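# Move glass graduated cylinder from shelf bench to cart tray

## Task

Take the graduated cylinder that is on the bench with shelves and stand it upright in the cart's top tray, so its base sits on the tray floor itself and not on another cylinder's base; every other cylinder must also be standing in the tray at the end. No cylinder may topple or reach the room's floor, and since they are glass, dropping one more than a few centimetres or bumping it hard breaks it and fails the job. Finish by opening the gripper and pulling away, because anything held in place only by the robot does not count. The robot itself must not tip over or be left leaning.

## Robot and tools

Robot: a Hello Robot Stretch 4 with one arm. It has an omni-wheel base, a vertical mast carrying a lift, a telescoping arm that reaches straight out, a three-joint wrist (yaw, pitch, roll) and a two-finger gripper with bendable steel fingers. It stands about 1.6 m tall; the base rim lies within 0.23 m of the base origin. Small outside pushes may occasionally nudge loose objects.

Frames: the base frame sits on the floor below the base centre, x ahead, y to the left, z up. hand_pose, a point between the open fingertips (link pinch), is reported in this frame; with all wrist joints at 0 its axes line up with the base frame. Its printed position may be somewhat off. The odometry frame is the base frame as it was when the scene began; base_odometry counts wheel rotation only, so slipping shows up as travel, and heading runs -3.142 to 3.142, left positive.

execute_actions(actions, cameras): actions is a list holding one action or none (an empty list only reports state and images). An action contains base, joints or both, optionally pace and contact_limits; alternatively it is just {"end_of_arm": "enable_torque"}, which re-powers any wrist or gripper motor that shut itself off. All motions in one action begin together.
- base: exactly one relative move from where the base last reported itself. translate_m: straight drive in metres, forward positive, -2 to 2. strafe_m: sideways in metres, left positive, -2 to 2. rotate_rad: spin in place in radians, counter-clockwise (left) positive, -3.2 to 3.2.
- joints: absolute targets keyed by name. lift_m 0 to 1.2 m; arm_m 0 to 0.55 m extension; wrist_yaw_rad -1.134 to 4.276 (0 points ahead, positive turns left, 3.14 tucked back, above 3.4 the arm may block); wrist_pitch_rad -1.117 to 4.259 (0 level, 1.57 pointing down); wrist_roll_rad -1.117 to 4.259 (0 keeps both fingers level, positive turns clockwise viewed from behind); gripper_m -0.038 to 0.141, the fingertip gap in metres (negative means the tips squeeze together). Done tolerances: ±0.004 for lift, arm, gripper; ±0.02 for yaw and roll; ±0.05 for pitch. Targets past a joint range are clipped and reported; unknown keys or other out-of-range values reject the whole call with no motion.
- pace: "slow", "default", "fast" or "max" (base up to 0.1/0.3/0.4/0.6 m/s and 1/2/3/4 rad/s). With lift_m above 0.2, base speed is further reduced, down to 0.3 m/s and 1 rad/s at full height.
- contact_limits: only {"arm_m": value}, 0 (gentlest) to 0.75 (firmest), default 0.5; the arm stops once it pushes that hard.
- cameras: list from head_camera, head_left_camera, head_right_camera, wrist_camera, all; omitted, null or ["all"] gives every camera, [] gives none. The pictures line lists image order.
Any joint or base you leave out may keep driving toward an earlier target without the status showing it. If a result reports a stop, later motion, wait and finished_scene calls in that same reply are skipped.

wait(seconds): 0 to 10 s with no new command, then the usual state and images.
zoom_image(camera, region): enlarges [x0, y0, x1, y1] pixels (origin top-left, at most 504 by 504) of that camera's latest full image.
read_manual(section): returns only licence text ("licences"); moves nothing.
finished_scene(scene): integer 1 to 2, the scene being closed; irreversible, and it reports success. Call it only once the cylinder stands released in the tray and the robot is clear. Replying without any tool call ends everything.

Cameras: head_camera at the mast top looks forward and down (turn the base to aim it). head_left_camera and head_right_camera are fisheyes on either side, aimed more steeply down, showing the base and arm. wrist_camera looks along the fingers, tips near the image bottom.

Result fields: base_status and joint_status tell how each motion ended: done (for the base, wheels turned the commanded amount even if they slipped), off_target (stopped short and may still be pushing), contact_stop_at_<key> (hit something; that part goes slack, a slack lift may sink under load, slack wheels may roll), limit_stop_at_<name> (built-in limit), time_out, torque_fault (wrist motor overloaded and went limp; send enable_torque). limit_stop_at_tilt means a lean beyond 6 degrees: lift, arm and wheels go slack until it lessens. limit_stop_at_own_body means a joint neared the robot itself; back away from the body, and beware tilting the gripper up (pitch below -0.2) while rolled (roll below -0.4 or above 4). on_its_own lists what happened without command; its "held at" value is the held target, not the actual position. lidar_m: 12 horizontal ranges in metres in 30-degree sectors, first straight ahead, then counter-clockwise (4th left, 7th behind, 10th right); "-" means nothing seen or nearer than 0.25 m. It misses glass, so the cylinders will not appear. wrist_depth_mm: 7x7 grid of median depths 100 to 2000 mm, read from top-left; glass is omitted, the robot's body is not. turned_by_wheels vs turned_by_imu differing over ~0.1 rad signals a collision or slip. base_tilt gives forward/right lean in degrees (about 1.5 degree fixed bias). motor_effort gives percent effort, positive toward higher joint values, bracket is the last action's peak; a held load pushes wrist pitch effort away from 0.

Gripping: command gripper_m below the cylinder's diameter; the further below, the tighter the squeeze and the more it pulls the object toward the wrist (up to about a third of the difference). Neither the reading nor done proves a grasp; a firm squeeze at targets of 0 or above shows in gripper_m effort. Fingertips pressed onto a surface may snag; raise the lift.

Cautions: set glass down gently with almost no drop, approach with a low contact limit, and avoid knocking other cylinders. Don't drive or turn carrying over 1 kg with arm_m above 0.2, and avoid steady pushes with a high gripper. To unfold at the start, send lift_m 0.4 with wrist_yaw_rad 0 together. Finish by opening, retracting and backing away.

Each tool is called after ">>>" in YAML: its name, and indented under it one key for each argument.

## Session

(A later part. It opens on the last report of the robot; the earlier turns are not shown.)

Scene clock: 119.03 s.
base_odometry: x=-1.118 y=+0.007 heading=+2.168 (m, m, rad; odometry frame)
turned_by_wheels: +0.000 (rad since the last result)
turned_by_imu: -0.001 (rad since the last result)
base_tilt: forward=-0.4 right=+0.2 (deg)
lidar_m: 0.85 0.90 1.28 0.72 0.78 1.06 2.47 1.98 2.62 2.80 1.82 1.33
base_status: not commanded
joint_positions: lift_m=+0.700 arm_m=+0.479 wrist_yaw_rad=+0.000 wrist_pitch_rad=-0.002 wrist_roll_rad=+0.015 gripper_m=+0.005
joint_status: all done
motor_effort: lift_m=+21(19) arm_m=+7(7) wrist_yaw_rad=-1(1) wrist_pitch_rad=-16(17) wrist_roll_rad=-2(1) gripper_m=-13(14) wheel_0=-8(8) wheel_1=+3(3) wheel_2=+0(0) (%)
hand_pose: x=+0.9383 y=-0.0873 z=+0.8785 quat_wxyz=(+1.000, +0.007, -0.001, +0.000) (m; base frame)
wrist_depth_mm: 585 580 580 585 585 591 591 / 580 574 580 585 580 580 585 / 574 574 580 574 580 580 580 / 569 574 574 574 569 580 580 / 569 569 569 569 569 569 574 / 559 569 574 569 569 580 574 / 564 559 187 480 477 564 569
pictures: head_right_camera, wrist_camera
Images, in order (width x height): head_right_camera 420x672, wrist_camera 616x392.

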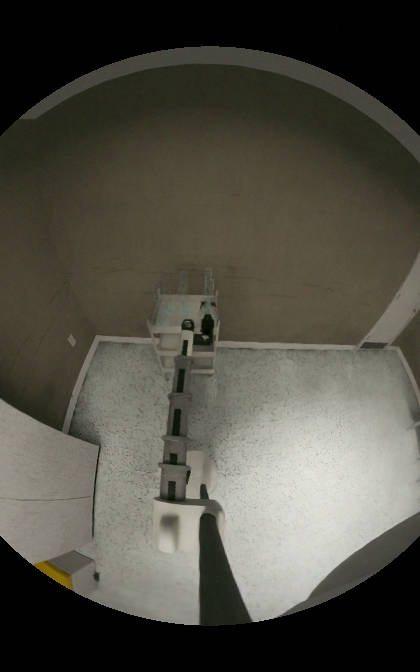

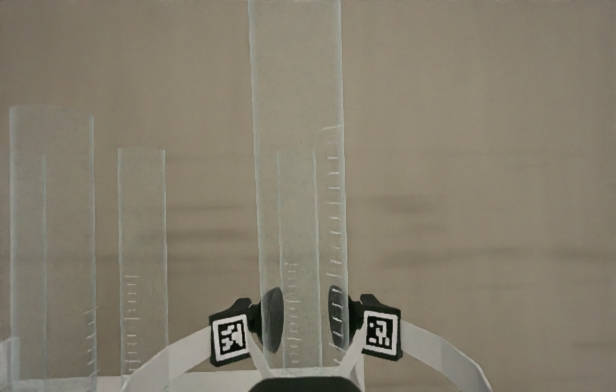

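>>> execute_actions:
  actions:
    - {"base":{"strafe_m":0.025},"joints":{"arm_m":0.495},"pace":"slow"}
  cameras: ["wrist_camera"]

>>> execute_actions:
  actions:
    - {"joints":{"lift_m":0.67},"pace":"slow"}
  cameras: ["wrist_camera"]

Scene clock: 128.40 s.
base_odometry: x=-1.138 y=-0.007 heading=+2.168 (m, m, rad; odometry frame)
turned_by_wheels: +0.000 (rad since the last result)
turned_by_imu: -0.001 (rad since the last result)
base_tilt: forward=-0.3 right=+0.2 (deg)
lidar_m: 0.85 0.87 1.21 0.72 0.74 1.03 2.48 2.00 2.67 2.83 1.86 1.33
base_status: done
joint_positions: lift_m=+0.700 arm_m=+0.494 wrist_yaw_rad=+0.000 wrist_pitch_rad=-0.002 wrist_roll_rad=+0.015 gripper_m=+0.005
joint_status: all done
motor_effort: lift_m=+21(21) arm_m=+7(9) wrist_yaw_rad=-1(1) wrist_pitch_rad=-16(14) wrist_roll_rad=-2(2) gripper_m=-14(15) wheel_0=-6(14) wheel_1=+5(9) wheel_2=+0(1) (%)
hand_pose: x=+0.9532 y=-0.0874 z=+0.8785 quat_wxyz=(+1.000, +0.007, -0.001, +0.000) (m; base frame)
wrist_depth_mm: 564 569 564 569 574 569 580 / 559 564 559 559 569 569 569 / 564 564 569 564 559 564 564 / 559 554 554 559 559 559 564 / 559 559 549 554 554 559 559 / 549 554 554 554 554 554 559 / 554 559 188 466 459 559 554
pictures: wrist_camera
Images, in order (width x height): wrist_camera 616x392.

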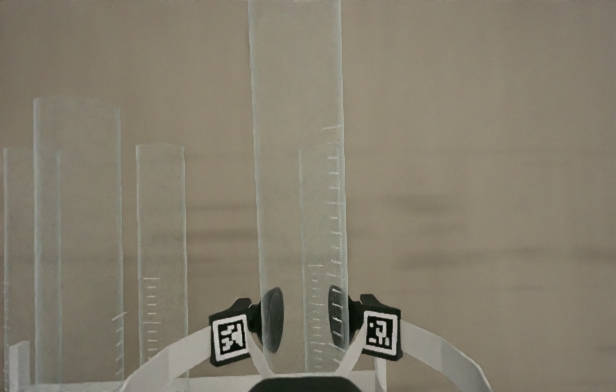

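Scene clock: 129.47 s.
base_odometry: x=-1.138 y=-0.007 heading=+2.168 (m, m, rad; odometry frame)
turned_by_wheels: +0.000 (rad since the last result)
turned_by_imu: +0.000 (rad since the last result)
base_tilt: forward=-0.4 right=+0.1 (deg)
lidar_m: 0.84 0.87 1.23 0.71 0.72 1.02 2.48 1.99 2.65 2.82 1.81 1.33
base_status: not commanded
joint_positions: lift_m=+0.670 arm_m=+0.494 wrist_yaw_rad=+0.000 wrist_pitch_rad=-0.002 wrist_roll_rad=+0.015 gripper_m=+0.005
joint_status: all done
motor_effort: lift_m=+15(20) arm_m=+7(7) wrist_yaw_rad=-1(1) wrist_pitch_rad=-16(16) wrist_roll_rad=-3(3) gripper_m=-14(14) wheel_0=-6(7) wheel_1=+5(5) wheel_2=+0(0) (%)
hand_pose: x=+0.9532 y=-0.0874 z=+0.8489 quat_wxyz=(+1.000, +0.007, -0.001, +0.000) (m; base frame)
wrist_depth_mm: 569 569 569 569 569 569 574 / 564 564 564 564 569 564 569 / 564 564 559 564 564 559 559 / 559 559 559 554 564 559 564 / 559 559 554 559 559 559 569 / 549 549 559 554 559 554 554 / 459 459 187 466 418 554 559
pictures: wrist_camera
Images, in order (width x height): wrist_camera 616x392.

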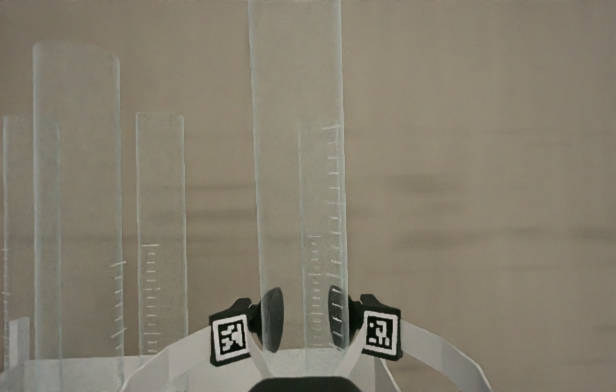

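>>> execute_actions:
  actions:
    - {"joints":{"lift_m":0.652},"pace":"slow"}
  cameras: ["wrist_camera"]

Scene clock: 132.37 s.
base_odometry: x=-1.138 y=-0.007 heading=+2.168 (m, m, rad; odometry frame)
turned_by_wheels: +0.000 (rad since the last result)
turned_by_imu: -0.001 (rad since the last result)
base_tilt: forward=-0.4 right=+0.1 (deg)
lidar_m: 0.85 0.90 1.22 0.71 0.74 1.03 2.47 2.00 2.64 2.82 1.85 1.32
base_status: not commanded
joint_positions: lift_m=+0.652 arm_m=+0.494 wrist_yaw_rad=+0.000 wrist_pitch_rad=-0.002 wrist_roll_rad=+0.015 gripper_m=+0.005
joint_status: all done
motor_effort: lift_m=+16(15) arm_m=+7(7) wrist_yaw_rad=-2(1) wrist_pitch_rad=-16(15) wrist_roll_rad=-2(3) gripper_m=-13(13) wheel_0=-7(7) wheel_1=+5(5) wheel_2=+0(0) (%)
hand_pose: x=+0.9532 y=-0.0874 z=+0.8309 quat_wxyz=(+1.000, +0.007, -0.001, +0.000) (m; base frame)
wrist_depth_mm: 569 564 569 569 569 580 569 / 559 569 564 564 564 569 569 / 554 559 559 564 569 564 569 / 554 559 559 559 554 564 559 / 559 554 559 554 554 559 559 / 554 559 554 554 554 554 564 / 455 459 187 466 357 554 554
pictures: wrist_camera
Images, in order (width x height): wrist_camera 616x392.

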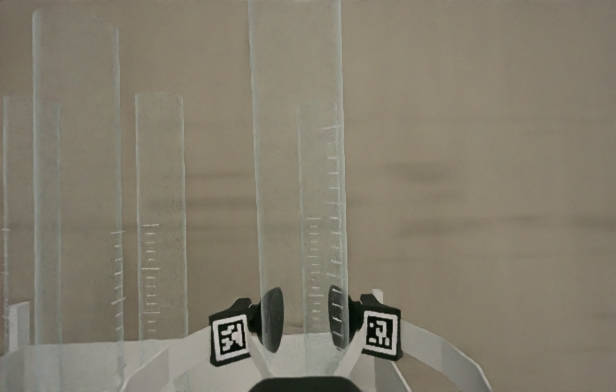

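Clear of the rail now.

>>> execute_actions:
  actions:
    - {"joints":{"lift_m":0.625},"pace":"slow"}
  cameras: ["wrist_camera"]

>>> execute_actions:
  actions:
    - {"joints":{"lift_m":0.61},"pace":"slow"}
  cameras: ["wrist_camera"]

Scene clock: 137.13 s.
base_odometry: x=-1.138 y=-0.007 heading=+2.168 (m, m, rad; odometry frame)
turned_by_wheels: +0.000 (rad since the last result)
turned_by_imu: -0.001 (rad since the last result)
base_tilt: forward=-0.4 right=+0.1 (deg)
lidar_m: 0.85 0.89 1.23 0.70 0.75 1.03 2.48 2.00 2.63 2.82 1.83 1.34
base_status: not commanded
joint_positions: lift_m=+0.625 arm_m=+0.494 wrist_yaw_rad=+0.000 wrist_pitch_rad=-0.002 wrist_roll_rad=+0.015 gripper_m=+0.005
joint_status: all done
motor_effort: lift_m=+15(16) arm_m=+7(7) wrist_yaw_rad=-1(1) wrist_pitch_rad=-13(15) wrist_roll_rad=-1(2) gripper_m=-14(11) wheel_0=-7(7) wheel_1=+5(6) wheel_2=+0(0) (%)
hand_pose: x=+0.9532 y=-0.0874 z=+0.8039 quat_wxyz=(+1.000, +0.007, -0.001, +0.000) (m; base frame)
wrist_depth_mm: 564 564 569 574 564 569 574 / 564 559 574 564 564 564 569 / 559 564 564 564 564 564 569 / 559 559 559 564 559 554 564 / 559 554 559 559 554 564 559 / 549 559 549 379 554 554 554 / 459 459 187 442 315 559 554
pictures: wrist_camera
Images, in order (width x height): wrist_camera 616x392.

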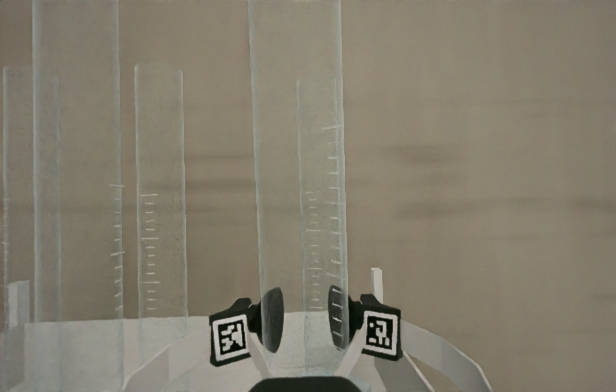

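Scene clock: 137.97 s.
base_odometry: x=-1.138 y=-0.007 heading=+2.168 (m, m, rad; odometry frame)
turned_by_wheels: +0.000 (rad since the last result)
turned_by_imu: +0.000 (rad since the last result)
base_tilt: forward=-0.4 right=+0.1 (deg)
lidar_m: 0.86 0.88 1.24 0.70 0.75 1.02 2.46 2.02 2.66 2.82 1.84 1.33
base_status: not commanded
joint_positions: lift_m=+0.610 arm_m=+0.494 wrist_yaw_rad=+0.000 wrist_pitch_rad=-0.002 wrist_roll_rad=+0.015 gripper_m=+0.005
joint_status: all done
motor_effort: lift_m=+15(17) arm_m=+7(7) wrist_yaw_rad=-1(1) wrist_pitch_rad=-16(15) wrist_roll_rad=-1(2) gripper_m=-14(13) wheel_0=-7(7) wheel_1=+5(5) wheel_2=+0(0) (%)
hand_pose: x=+0.9532 y=-0.0874 z=+0.7889 quat_wxyz=(+1.000, +0.007, -0.001, +0.000) (m; base frame)
wrist_depth_mm: 564 564 569 569 569 574 574 / 559 564 559 569 564 564 569 / 564 559 564 564 564 569 559 / 554 559 559 564 559 569 569 / 549 559 559 564 559 559 554 / 459 459 462 466 559 554 559 / 445 430 187 399 281 554 559
pictures: wrist_camera
Images, in order (width x height): wrist_camera 616x392.

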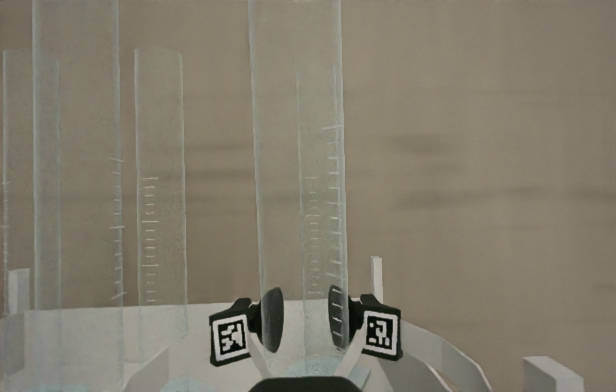

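>>> execute_actions:
  actions:
    - {"joints":{"lift_m":0.6},"pace":"slow"}
  cameras: ["wrist_camera"]

>>> execute_actions:
  actions:
    - {"joints":{"lift_m":0.593},"pace":"slow"}
  cameras: ["wrist_camera"]

Scene clock: 142.50 s.
base_odometry: x=-1.138 y=-0.007 heading=+2.168 (m, m, rad; odometry frame)
turned_by_wheels: +0.000 (rad since the last result)
turned_by_imu: -0.001 (rad since the last result)
base_tilt: forward=-0.3 right=+0.1 (deg)
lidar_m: 0.86 0.88 1.22 0.70 0.74 1.02 2.46 2.01 2.65 2.83 1.81 1.34
base_status: not commanded
joint_positions: lift_m=+0.600 arm_m=+0.494 wrist_yaw_rad=+0.000 wrist_pitch_rad=-0.005 wrist_roll_rad=+0.015 gripper_m=+0.005
joint_status: all done
motor_effort: lift_m=+14(17) arm_m=+7(7) wrist_yaw_rad=-2(2) wrist_pitch_rad=-6(16) wrist_roll_rad=-2(1) gripper_m=-15(14) wheel_0=-7(7) wheel_1=+5(5) wheel_2=+0(0) (%)
hand_pose: x=+0.9533 y=-0.0873 z=+0.7800 quat_wxyz=(+1.000, +0.007, -0.003, +0.000) (m; base frame)
wrist_depth_mm: 564 574 569 569 574 574 574 / 564 564 564 569 569 569 569 / 564 564 559 564 564 569 564 / 564 564 559 559 559 559 569 / 549 559 559 559 559 559 554 / 459 462 466 469 549 544 554 / 445 415 187 384 282 554 151
pictures: wrist_camera
Images, in order (width x height): wrist_camera 616x392.

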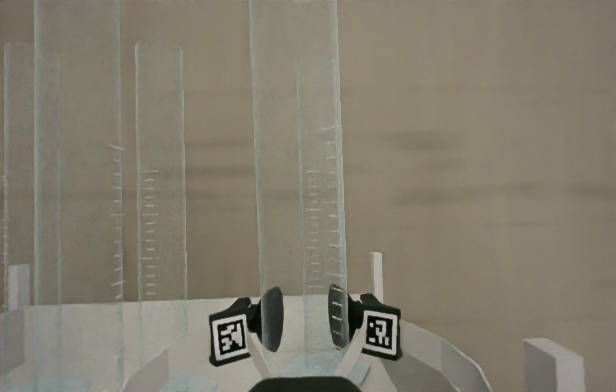

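Scene clock: 143.17 s.
base_odometry: x=-1.138 y=-0.007 heading=+2.168 (m, m, rad; odometry frame)
turned_by_wheels: +0.000 (rad since the last result)
turned_by_imu: +0.000 (rad since the last result)
base_tilt: forward=-0.4 right=+0.1 (deg)
lidar_m: 0.84 0.88 1.24 0.72 0.75 1.02 2.47 2.01 2.66 2.84 1.82 1.31
base_status: not commanded
joint_positions: lift_m=+0.593 arm_m=+0.494 wrist_yaw_rad=+0.002 wrist_pitch_rad=-0.012 wrist_roll_rad=+0.015 gripper_m=+0.005
joint_status: all done
motor_effort: lift_m=+12(13) arm_m=+6(7) wrist_yaw_rad=-6(6) wrist_pitch_rad=+14(16) wrist_roll_rad=-1(2) gripper_m=-14(14) wheel_0=-6(7) wheel_1=+5(6) wheel_2=+0(0) (%)
hand_pose: x=+0.9535 y=-0.0869 z=+0.7753 quat_wxyz=(+1.000, +0.007, -0.006, +0.001) (m; base frame)
wrist_depth_mm: 574 574 574 574 574 569 574 / 574 574 574 564 574 569 569 / 564 559 559 564 574 564 569 / 559 559 559 564 564 564 564 / 559 554 554 559 559 559 554 / 459 459 459 469 469 559 554 / 449 415 187 387 285 549 148
pictures: wrist_camera
Images, in order (width x height): wrist_camera 616x392.

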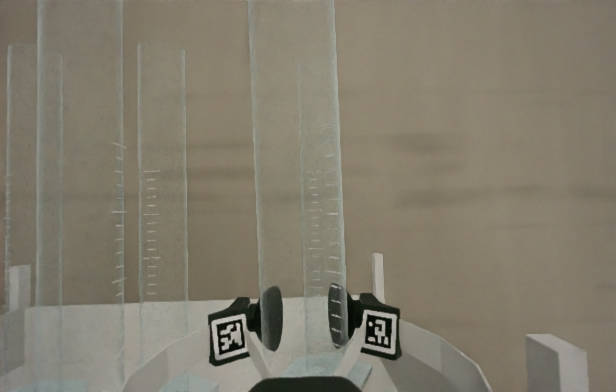

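>>> execute_actions:
  actions:
    - {"joints":{"lift_m":0.601},"pace":"slow"}
  cameras: []

>>> execute_actions:
  actions:
    - {"joints":{"gripper_m":0.065},"pace":"slow"}
  cameras: ["wrist_camera"]

Scene clock: 152.37 s.
base_odometry: x=-1.138 y=-0.007 heading=+2.168 (m, m, rad; odometry frame)
turned_by_wheels: +0.000 (rad since the last result)
turned_by_imu: -0.001 (rad since the last result)
base_tilt: forward=-0.4 right=+0.1 (deg)
lidar_m: 0.84 0.89 1.22 0.70 0.74 1.02 2.47 2.02 2.63 2.81 1.86 1.33
base_status: not commanded
joint_positions: lift_m=+0.601 arm_m=+0.494 wrist_yaw_rad=+0.001 wrist_pitch_rad=-0.005 wrist_roll_rad=+0.015 gripper_m=+0.005
joint_status: all done
motor_effort: lift_m=+20(17) arm_m=+6(6) wrist_yaw_rad=-4(6) wrist_pitch_rad=-6(15) wrist_roll_rad=-1(2) gripper_m=-13(12) wheel_0=-7(6) wheel_1=+5(5) wheel_2=+0(0) (%)
hand_pose: x=+0.9534 y=-0.0872 z=+0.7805 quat_wxyz=(+1.000, +0.007, -0.002, +0.000) (m; base frame)
wrist_depth_mm: 564 564 569 569 569 569 569 / 569 564 564 574 564 564 569 / 564 554 564 569 564 569 564 / 554 559 559 564 559 559 559 / 554 554 559 549 554 564 559 / 455 459 466 466 554 559 554 / 445 410 187 382 279 549 149
pictures: none
No camera images: the call's "cameras" was empty. Leave "cameras" out to get every camera's image.

Scene clock: 154.77 s.
base_odometry: x=-1.138 y=-0.007 heading=+2.168 (m, m, rad; odometry frame)
turned_by_wheels: +0.000 (rad since the last result)
turned_by_imu: +0.000 (rad since the last result)
base_tilt: forward=-0.4 right=+0.1 (deg)
lidar_m: 0.86 0.89 1.23 0.71 0.73 1.03 2.48 2.01 2.64 2.83 1.81 1.31
base_status: not commanded
joint_positions: lift_m=+0.601 arm_m=+0.494 wrist_yaw_rad=+0.000 wrist_pitch_rad=-0.004 wrist_roll_rad=+0.015 gripper_m=+0.065
joint_status: all done
motor_effort: lift_m=+20(20) arm_m=+6(6) wrist_yaw_rad=-2(4) wrist_pitch_rad=-10(13) wrist_roll_rad=-1(2) gripper_m=-2(14) wheel_0=-7(7) wheel_1=+5(5) wheel_2=+0(0) (%)
hand_pose: x=+0.9534 y=-0.0873 z=+0.7801 quat_wxyz=(+1.000, +0.007, -0.002, +0.000) (m; base frame)
wrist_depth_mm: 564 559 564 569 574 574 569 / 559 564 559 574 569 569 564 / 559 564 564 564 564 564 564 / 559 554 559 559 559 559 564 / 554 559 559 554 559 554 559 / 459 459 466 466 220 554 559 / 445 413 373 377 315 559 150
pictures: wrist_camera
Images, in order (width x height): wrist_camera 616x392.

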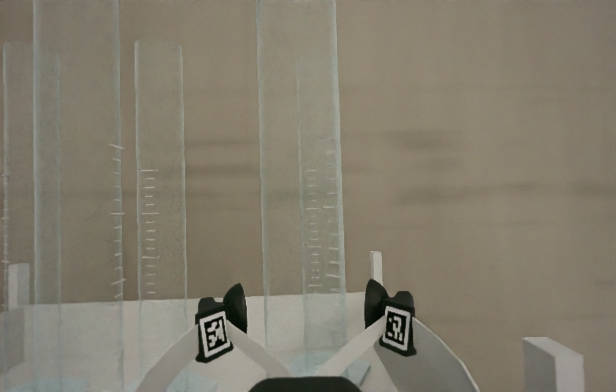

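>>> execute_actions:
  actions:
    - {"joints":{"arm_m":0.06},"pace":"slow"}
  cameras: ["wrist_camera","head_camera"]

>>> zoom_image:
  camera: "head_camera"
  region: [130,230,260,340]

>>> zoom_image:
  camera: "wrist_camera"
  region: [180,100,460,330]

Scene clock: 163.10 s.
base_odometry: x=-1.138 y=-0.007 heading=+2.168 (m, m, rad; odometry frame)
turned_by_wheels: +0.000 (rad since the last result)
turned_by_imu: -0.002 (rad since the last result)
base_tilt: forward=-0.4 right=+0.2 (deg)
lidar_m: 0.84 0.87 1.23 0.70 0.75 1.03 2.48 1.99 2.63 2.80 1.83 1.35
base_status: not commanded
joint_positions: lift_m=+0.601 arm_m=+0.061 wrist_yaw_rad=+0.000 wrist_pitch_rad=-0.004 wrist_roll_rad=+0.015 gripper_m=+0.065
joint_status: all done
motor_effort: lift_m=+20(20) arm_m=-7(5) wrist_yaw_rad=+0(1) wrist_pitch_rad=-10(10) wrist_roll_rad=-2(3) gripper_m=-3(2) wheel_0=-7(6) wheel_1=+5(5) wheel_2=+0(0) (%)
hand_pose: x=+0.5206 y=-0.0874 z=+0.7801 quat_wxyz=(+1.000, +0.007, -0.002, +0.000) (m; base frame)
wrist_depth_mm: 1008 1008 1008 1008 1008 1008 1008 / 991 1008 991 991 1008 1008 1008 / 991 991 991 976 1008 991 991 / 976 1008 991 991 1008 1008 1008 / 976 976 1008 991 976 991 976 / 976 564 569 574 220 976 960 / 976 976 891 866 991 991 991
pictures: head_camera, wrist_camera
Images, in order (width x height): head_camera 420x560, wrist_camera 616x392.

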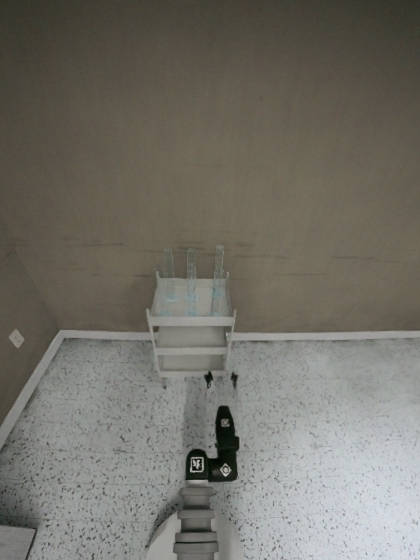

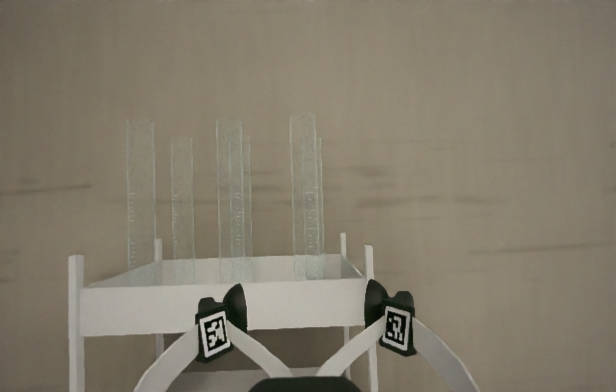

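Region (130, 230, 260, 340) of head_camera's 420x560 image, scaled by 3.877, with more detail than that image has; it fills the top 426 rows of this view, and the rest is white.

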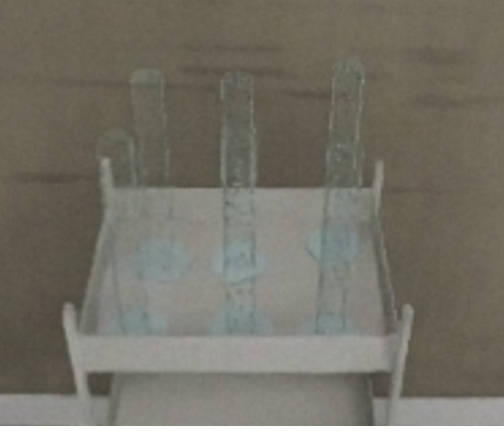

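Region (180, 100, 460, 330) of wrist_camera's 616x392 image, scaled by 1.800; it fills the top 414 rows of this view, and the rest is white.

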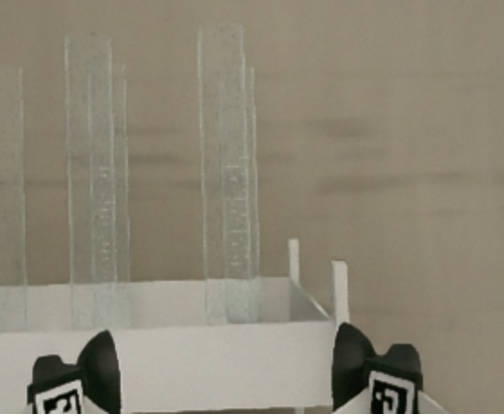

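>>> zoom_image:
  camera: "wrist_camera"
  region: [110,95,340,155]

>>> zoom_image:
  camera: "head_camera"
  region: [170,285,240,330]

Region (110, 95, 340, 155) of wrist_camera's 616x392 image, scaled by 2.191; it fills the top 131 rows of this view, and the rest is white.

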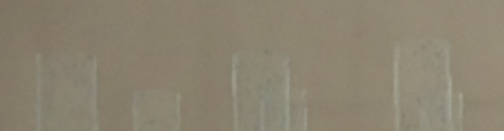

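Region (170, 285, 240, 330) of head_camera's 420x560 image, scaled by 7.200, with more detail than that image has; it fills the top 324 rows of this view, and the rest is white.

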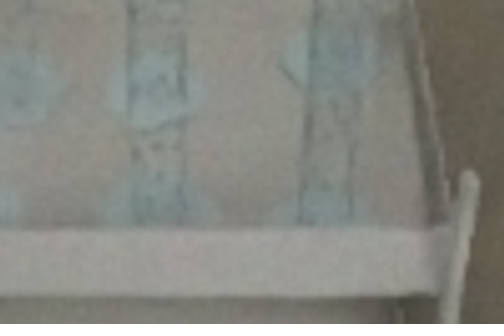

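>>> finished_scene:
  scene: 2

The scene is finished: the task was done.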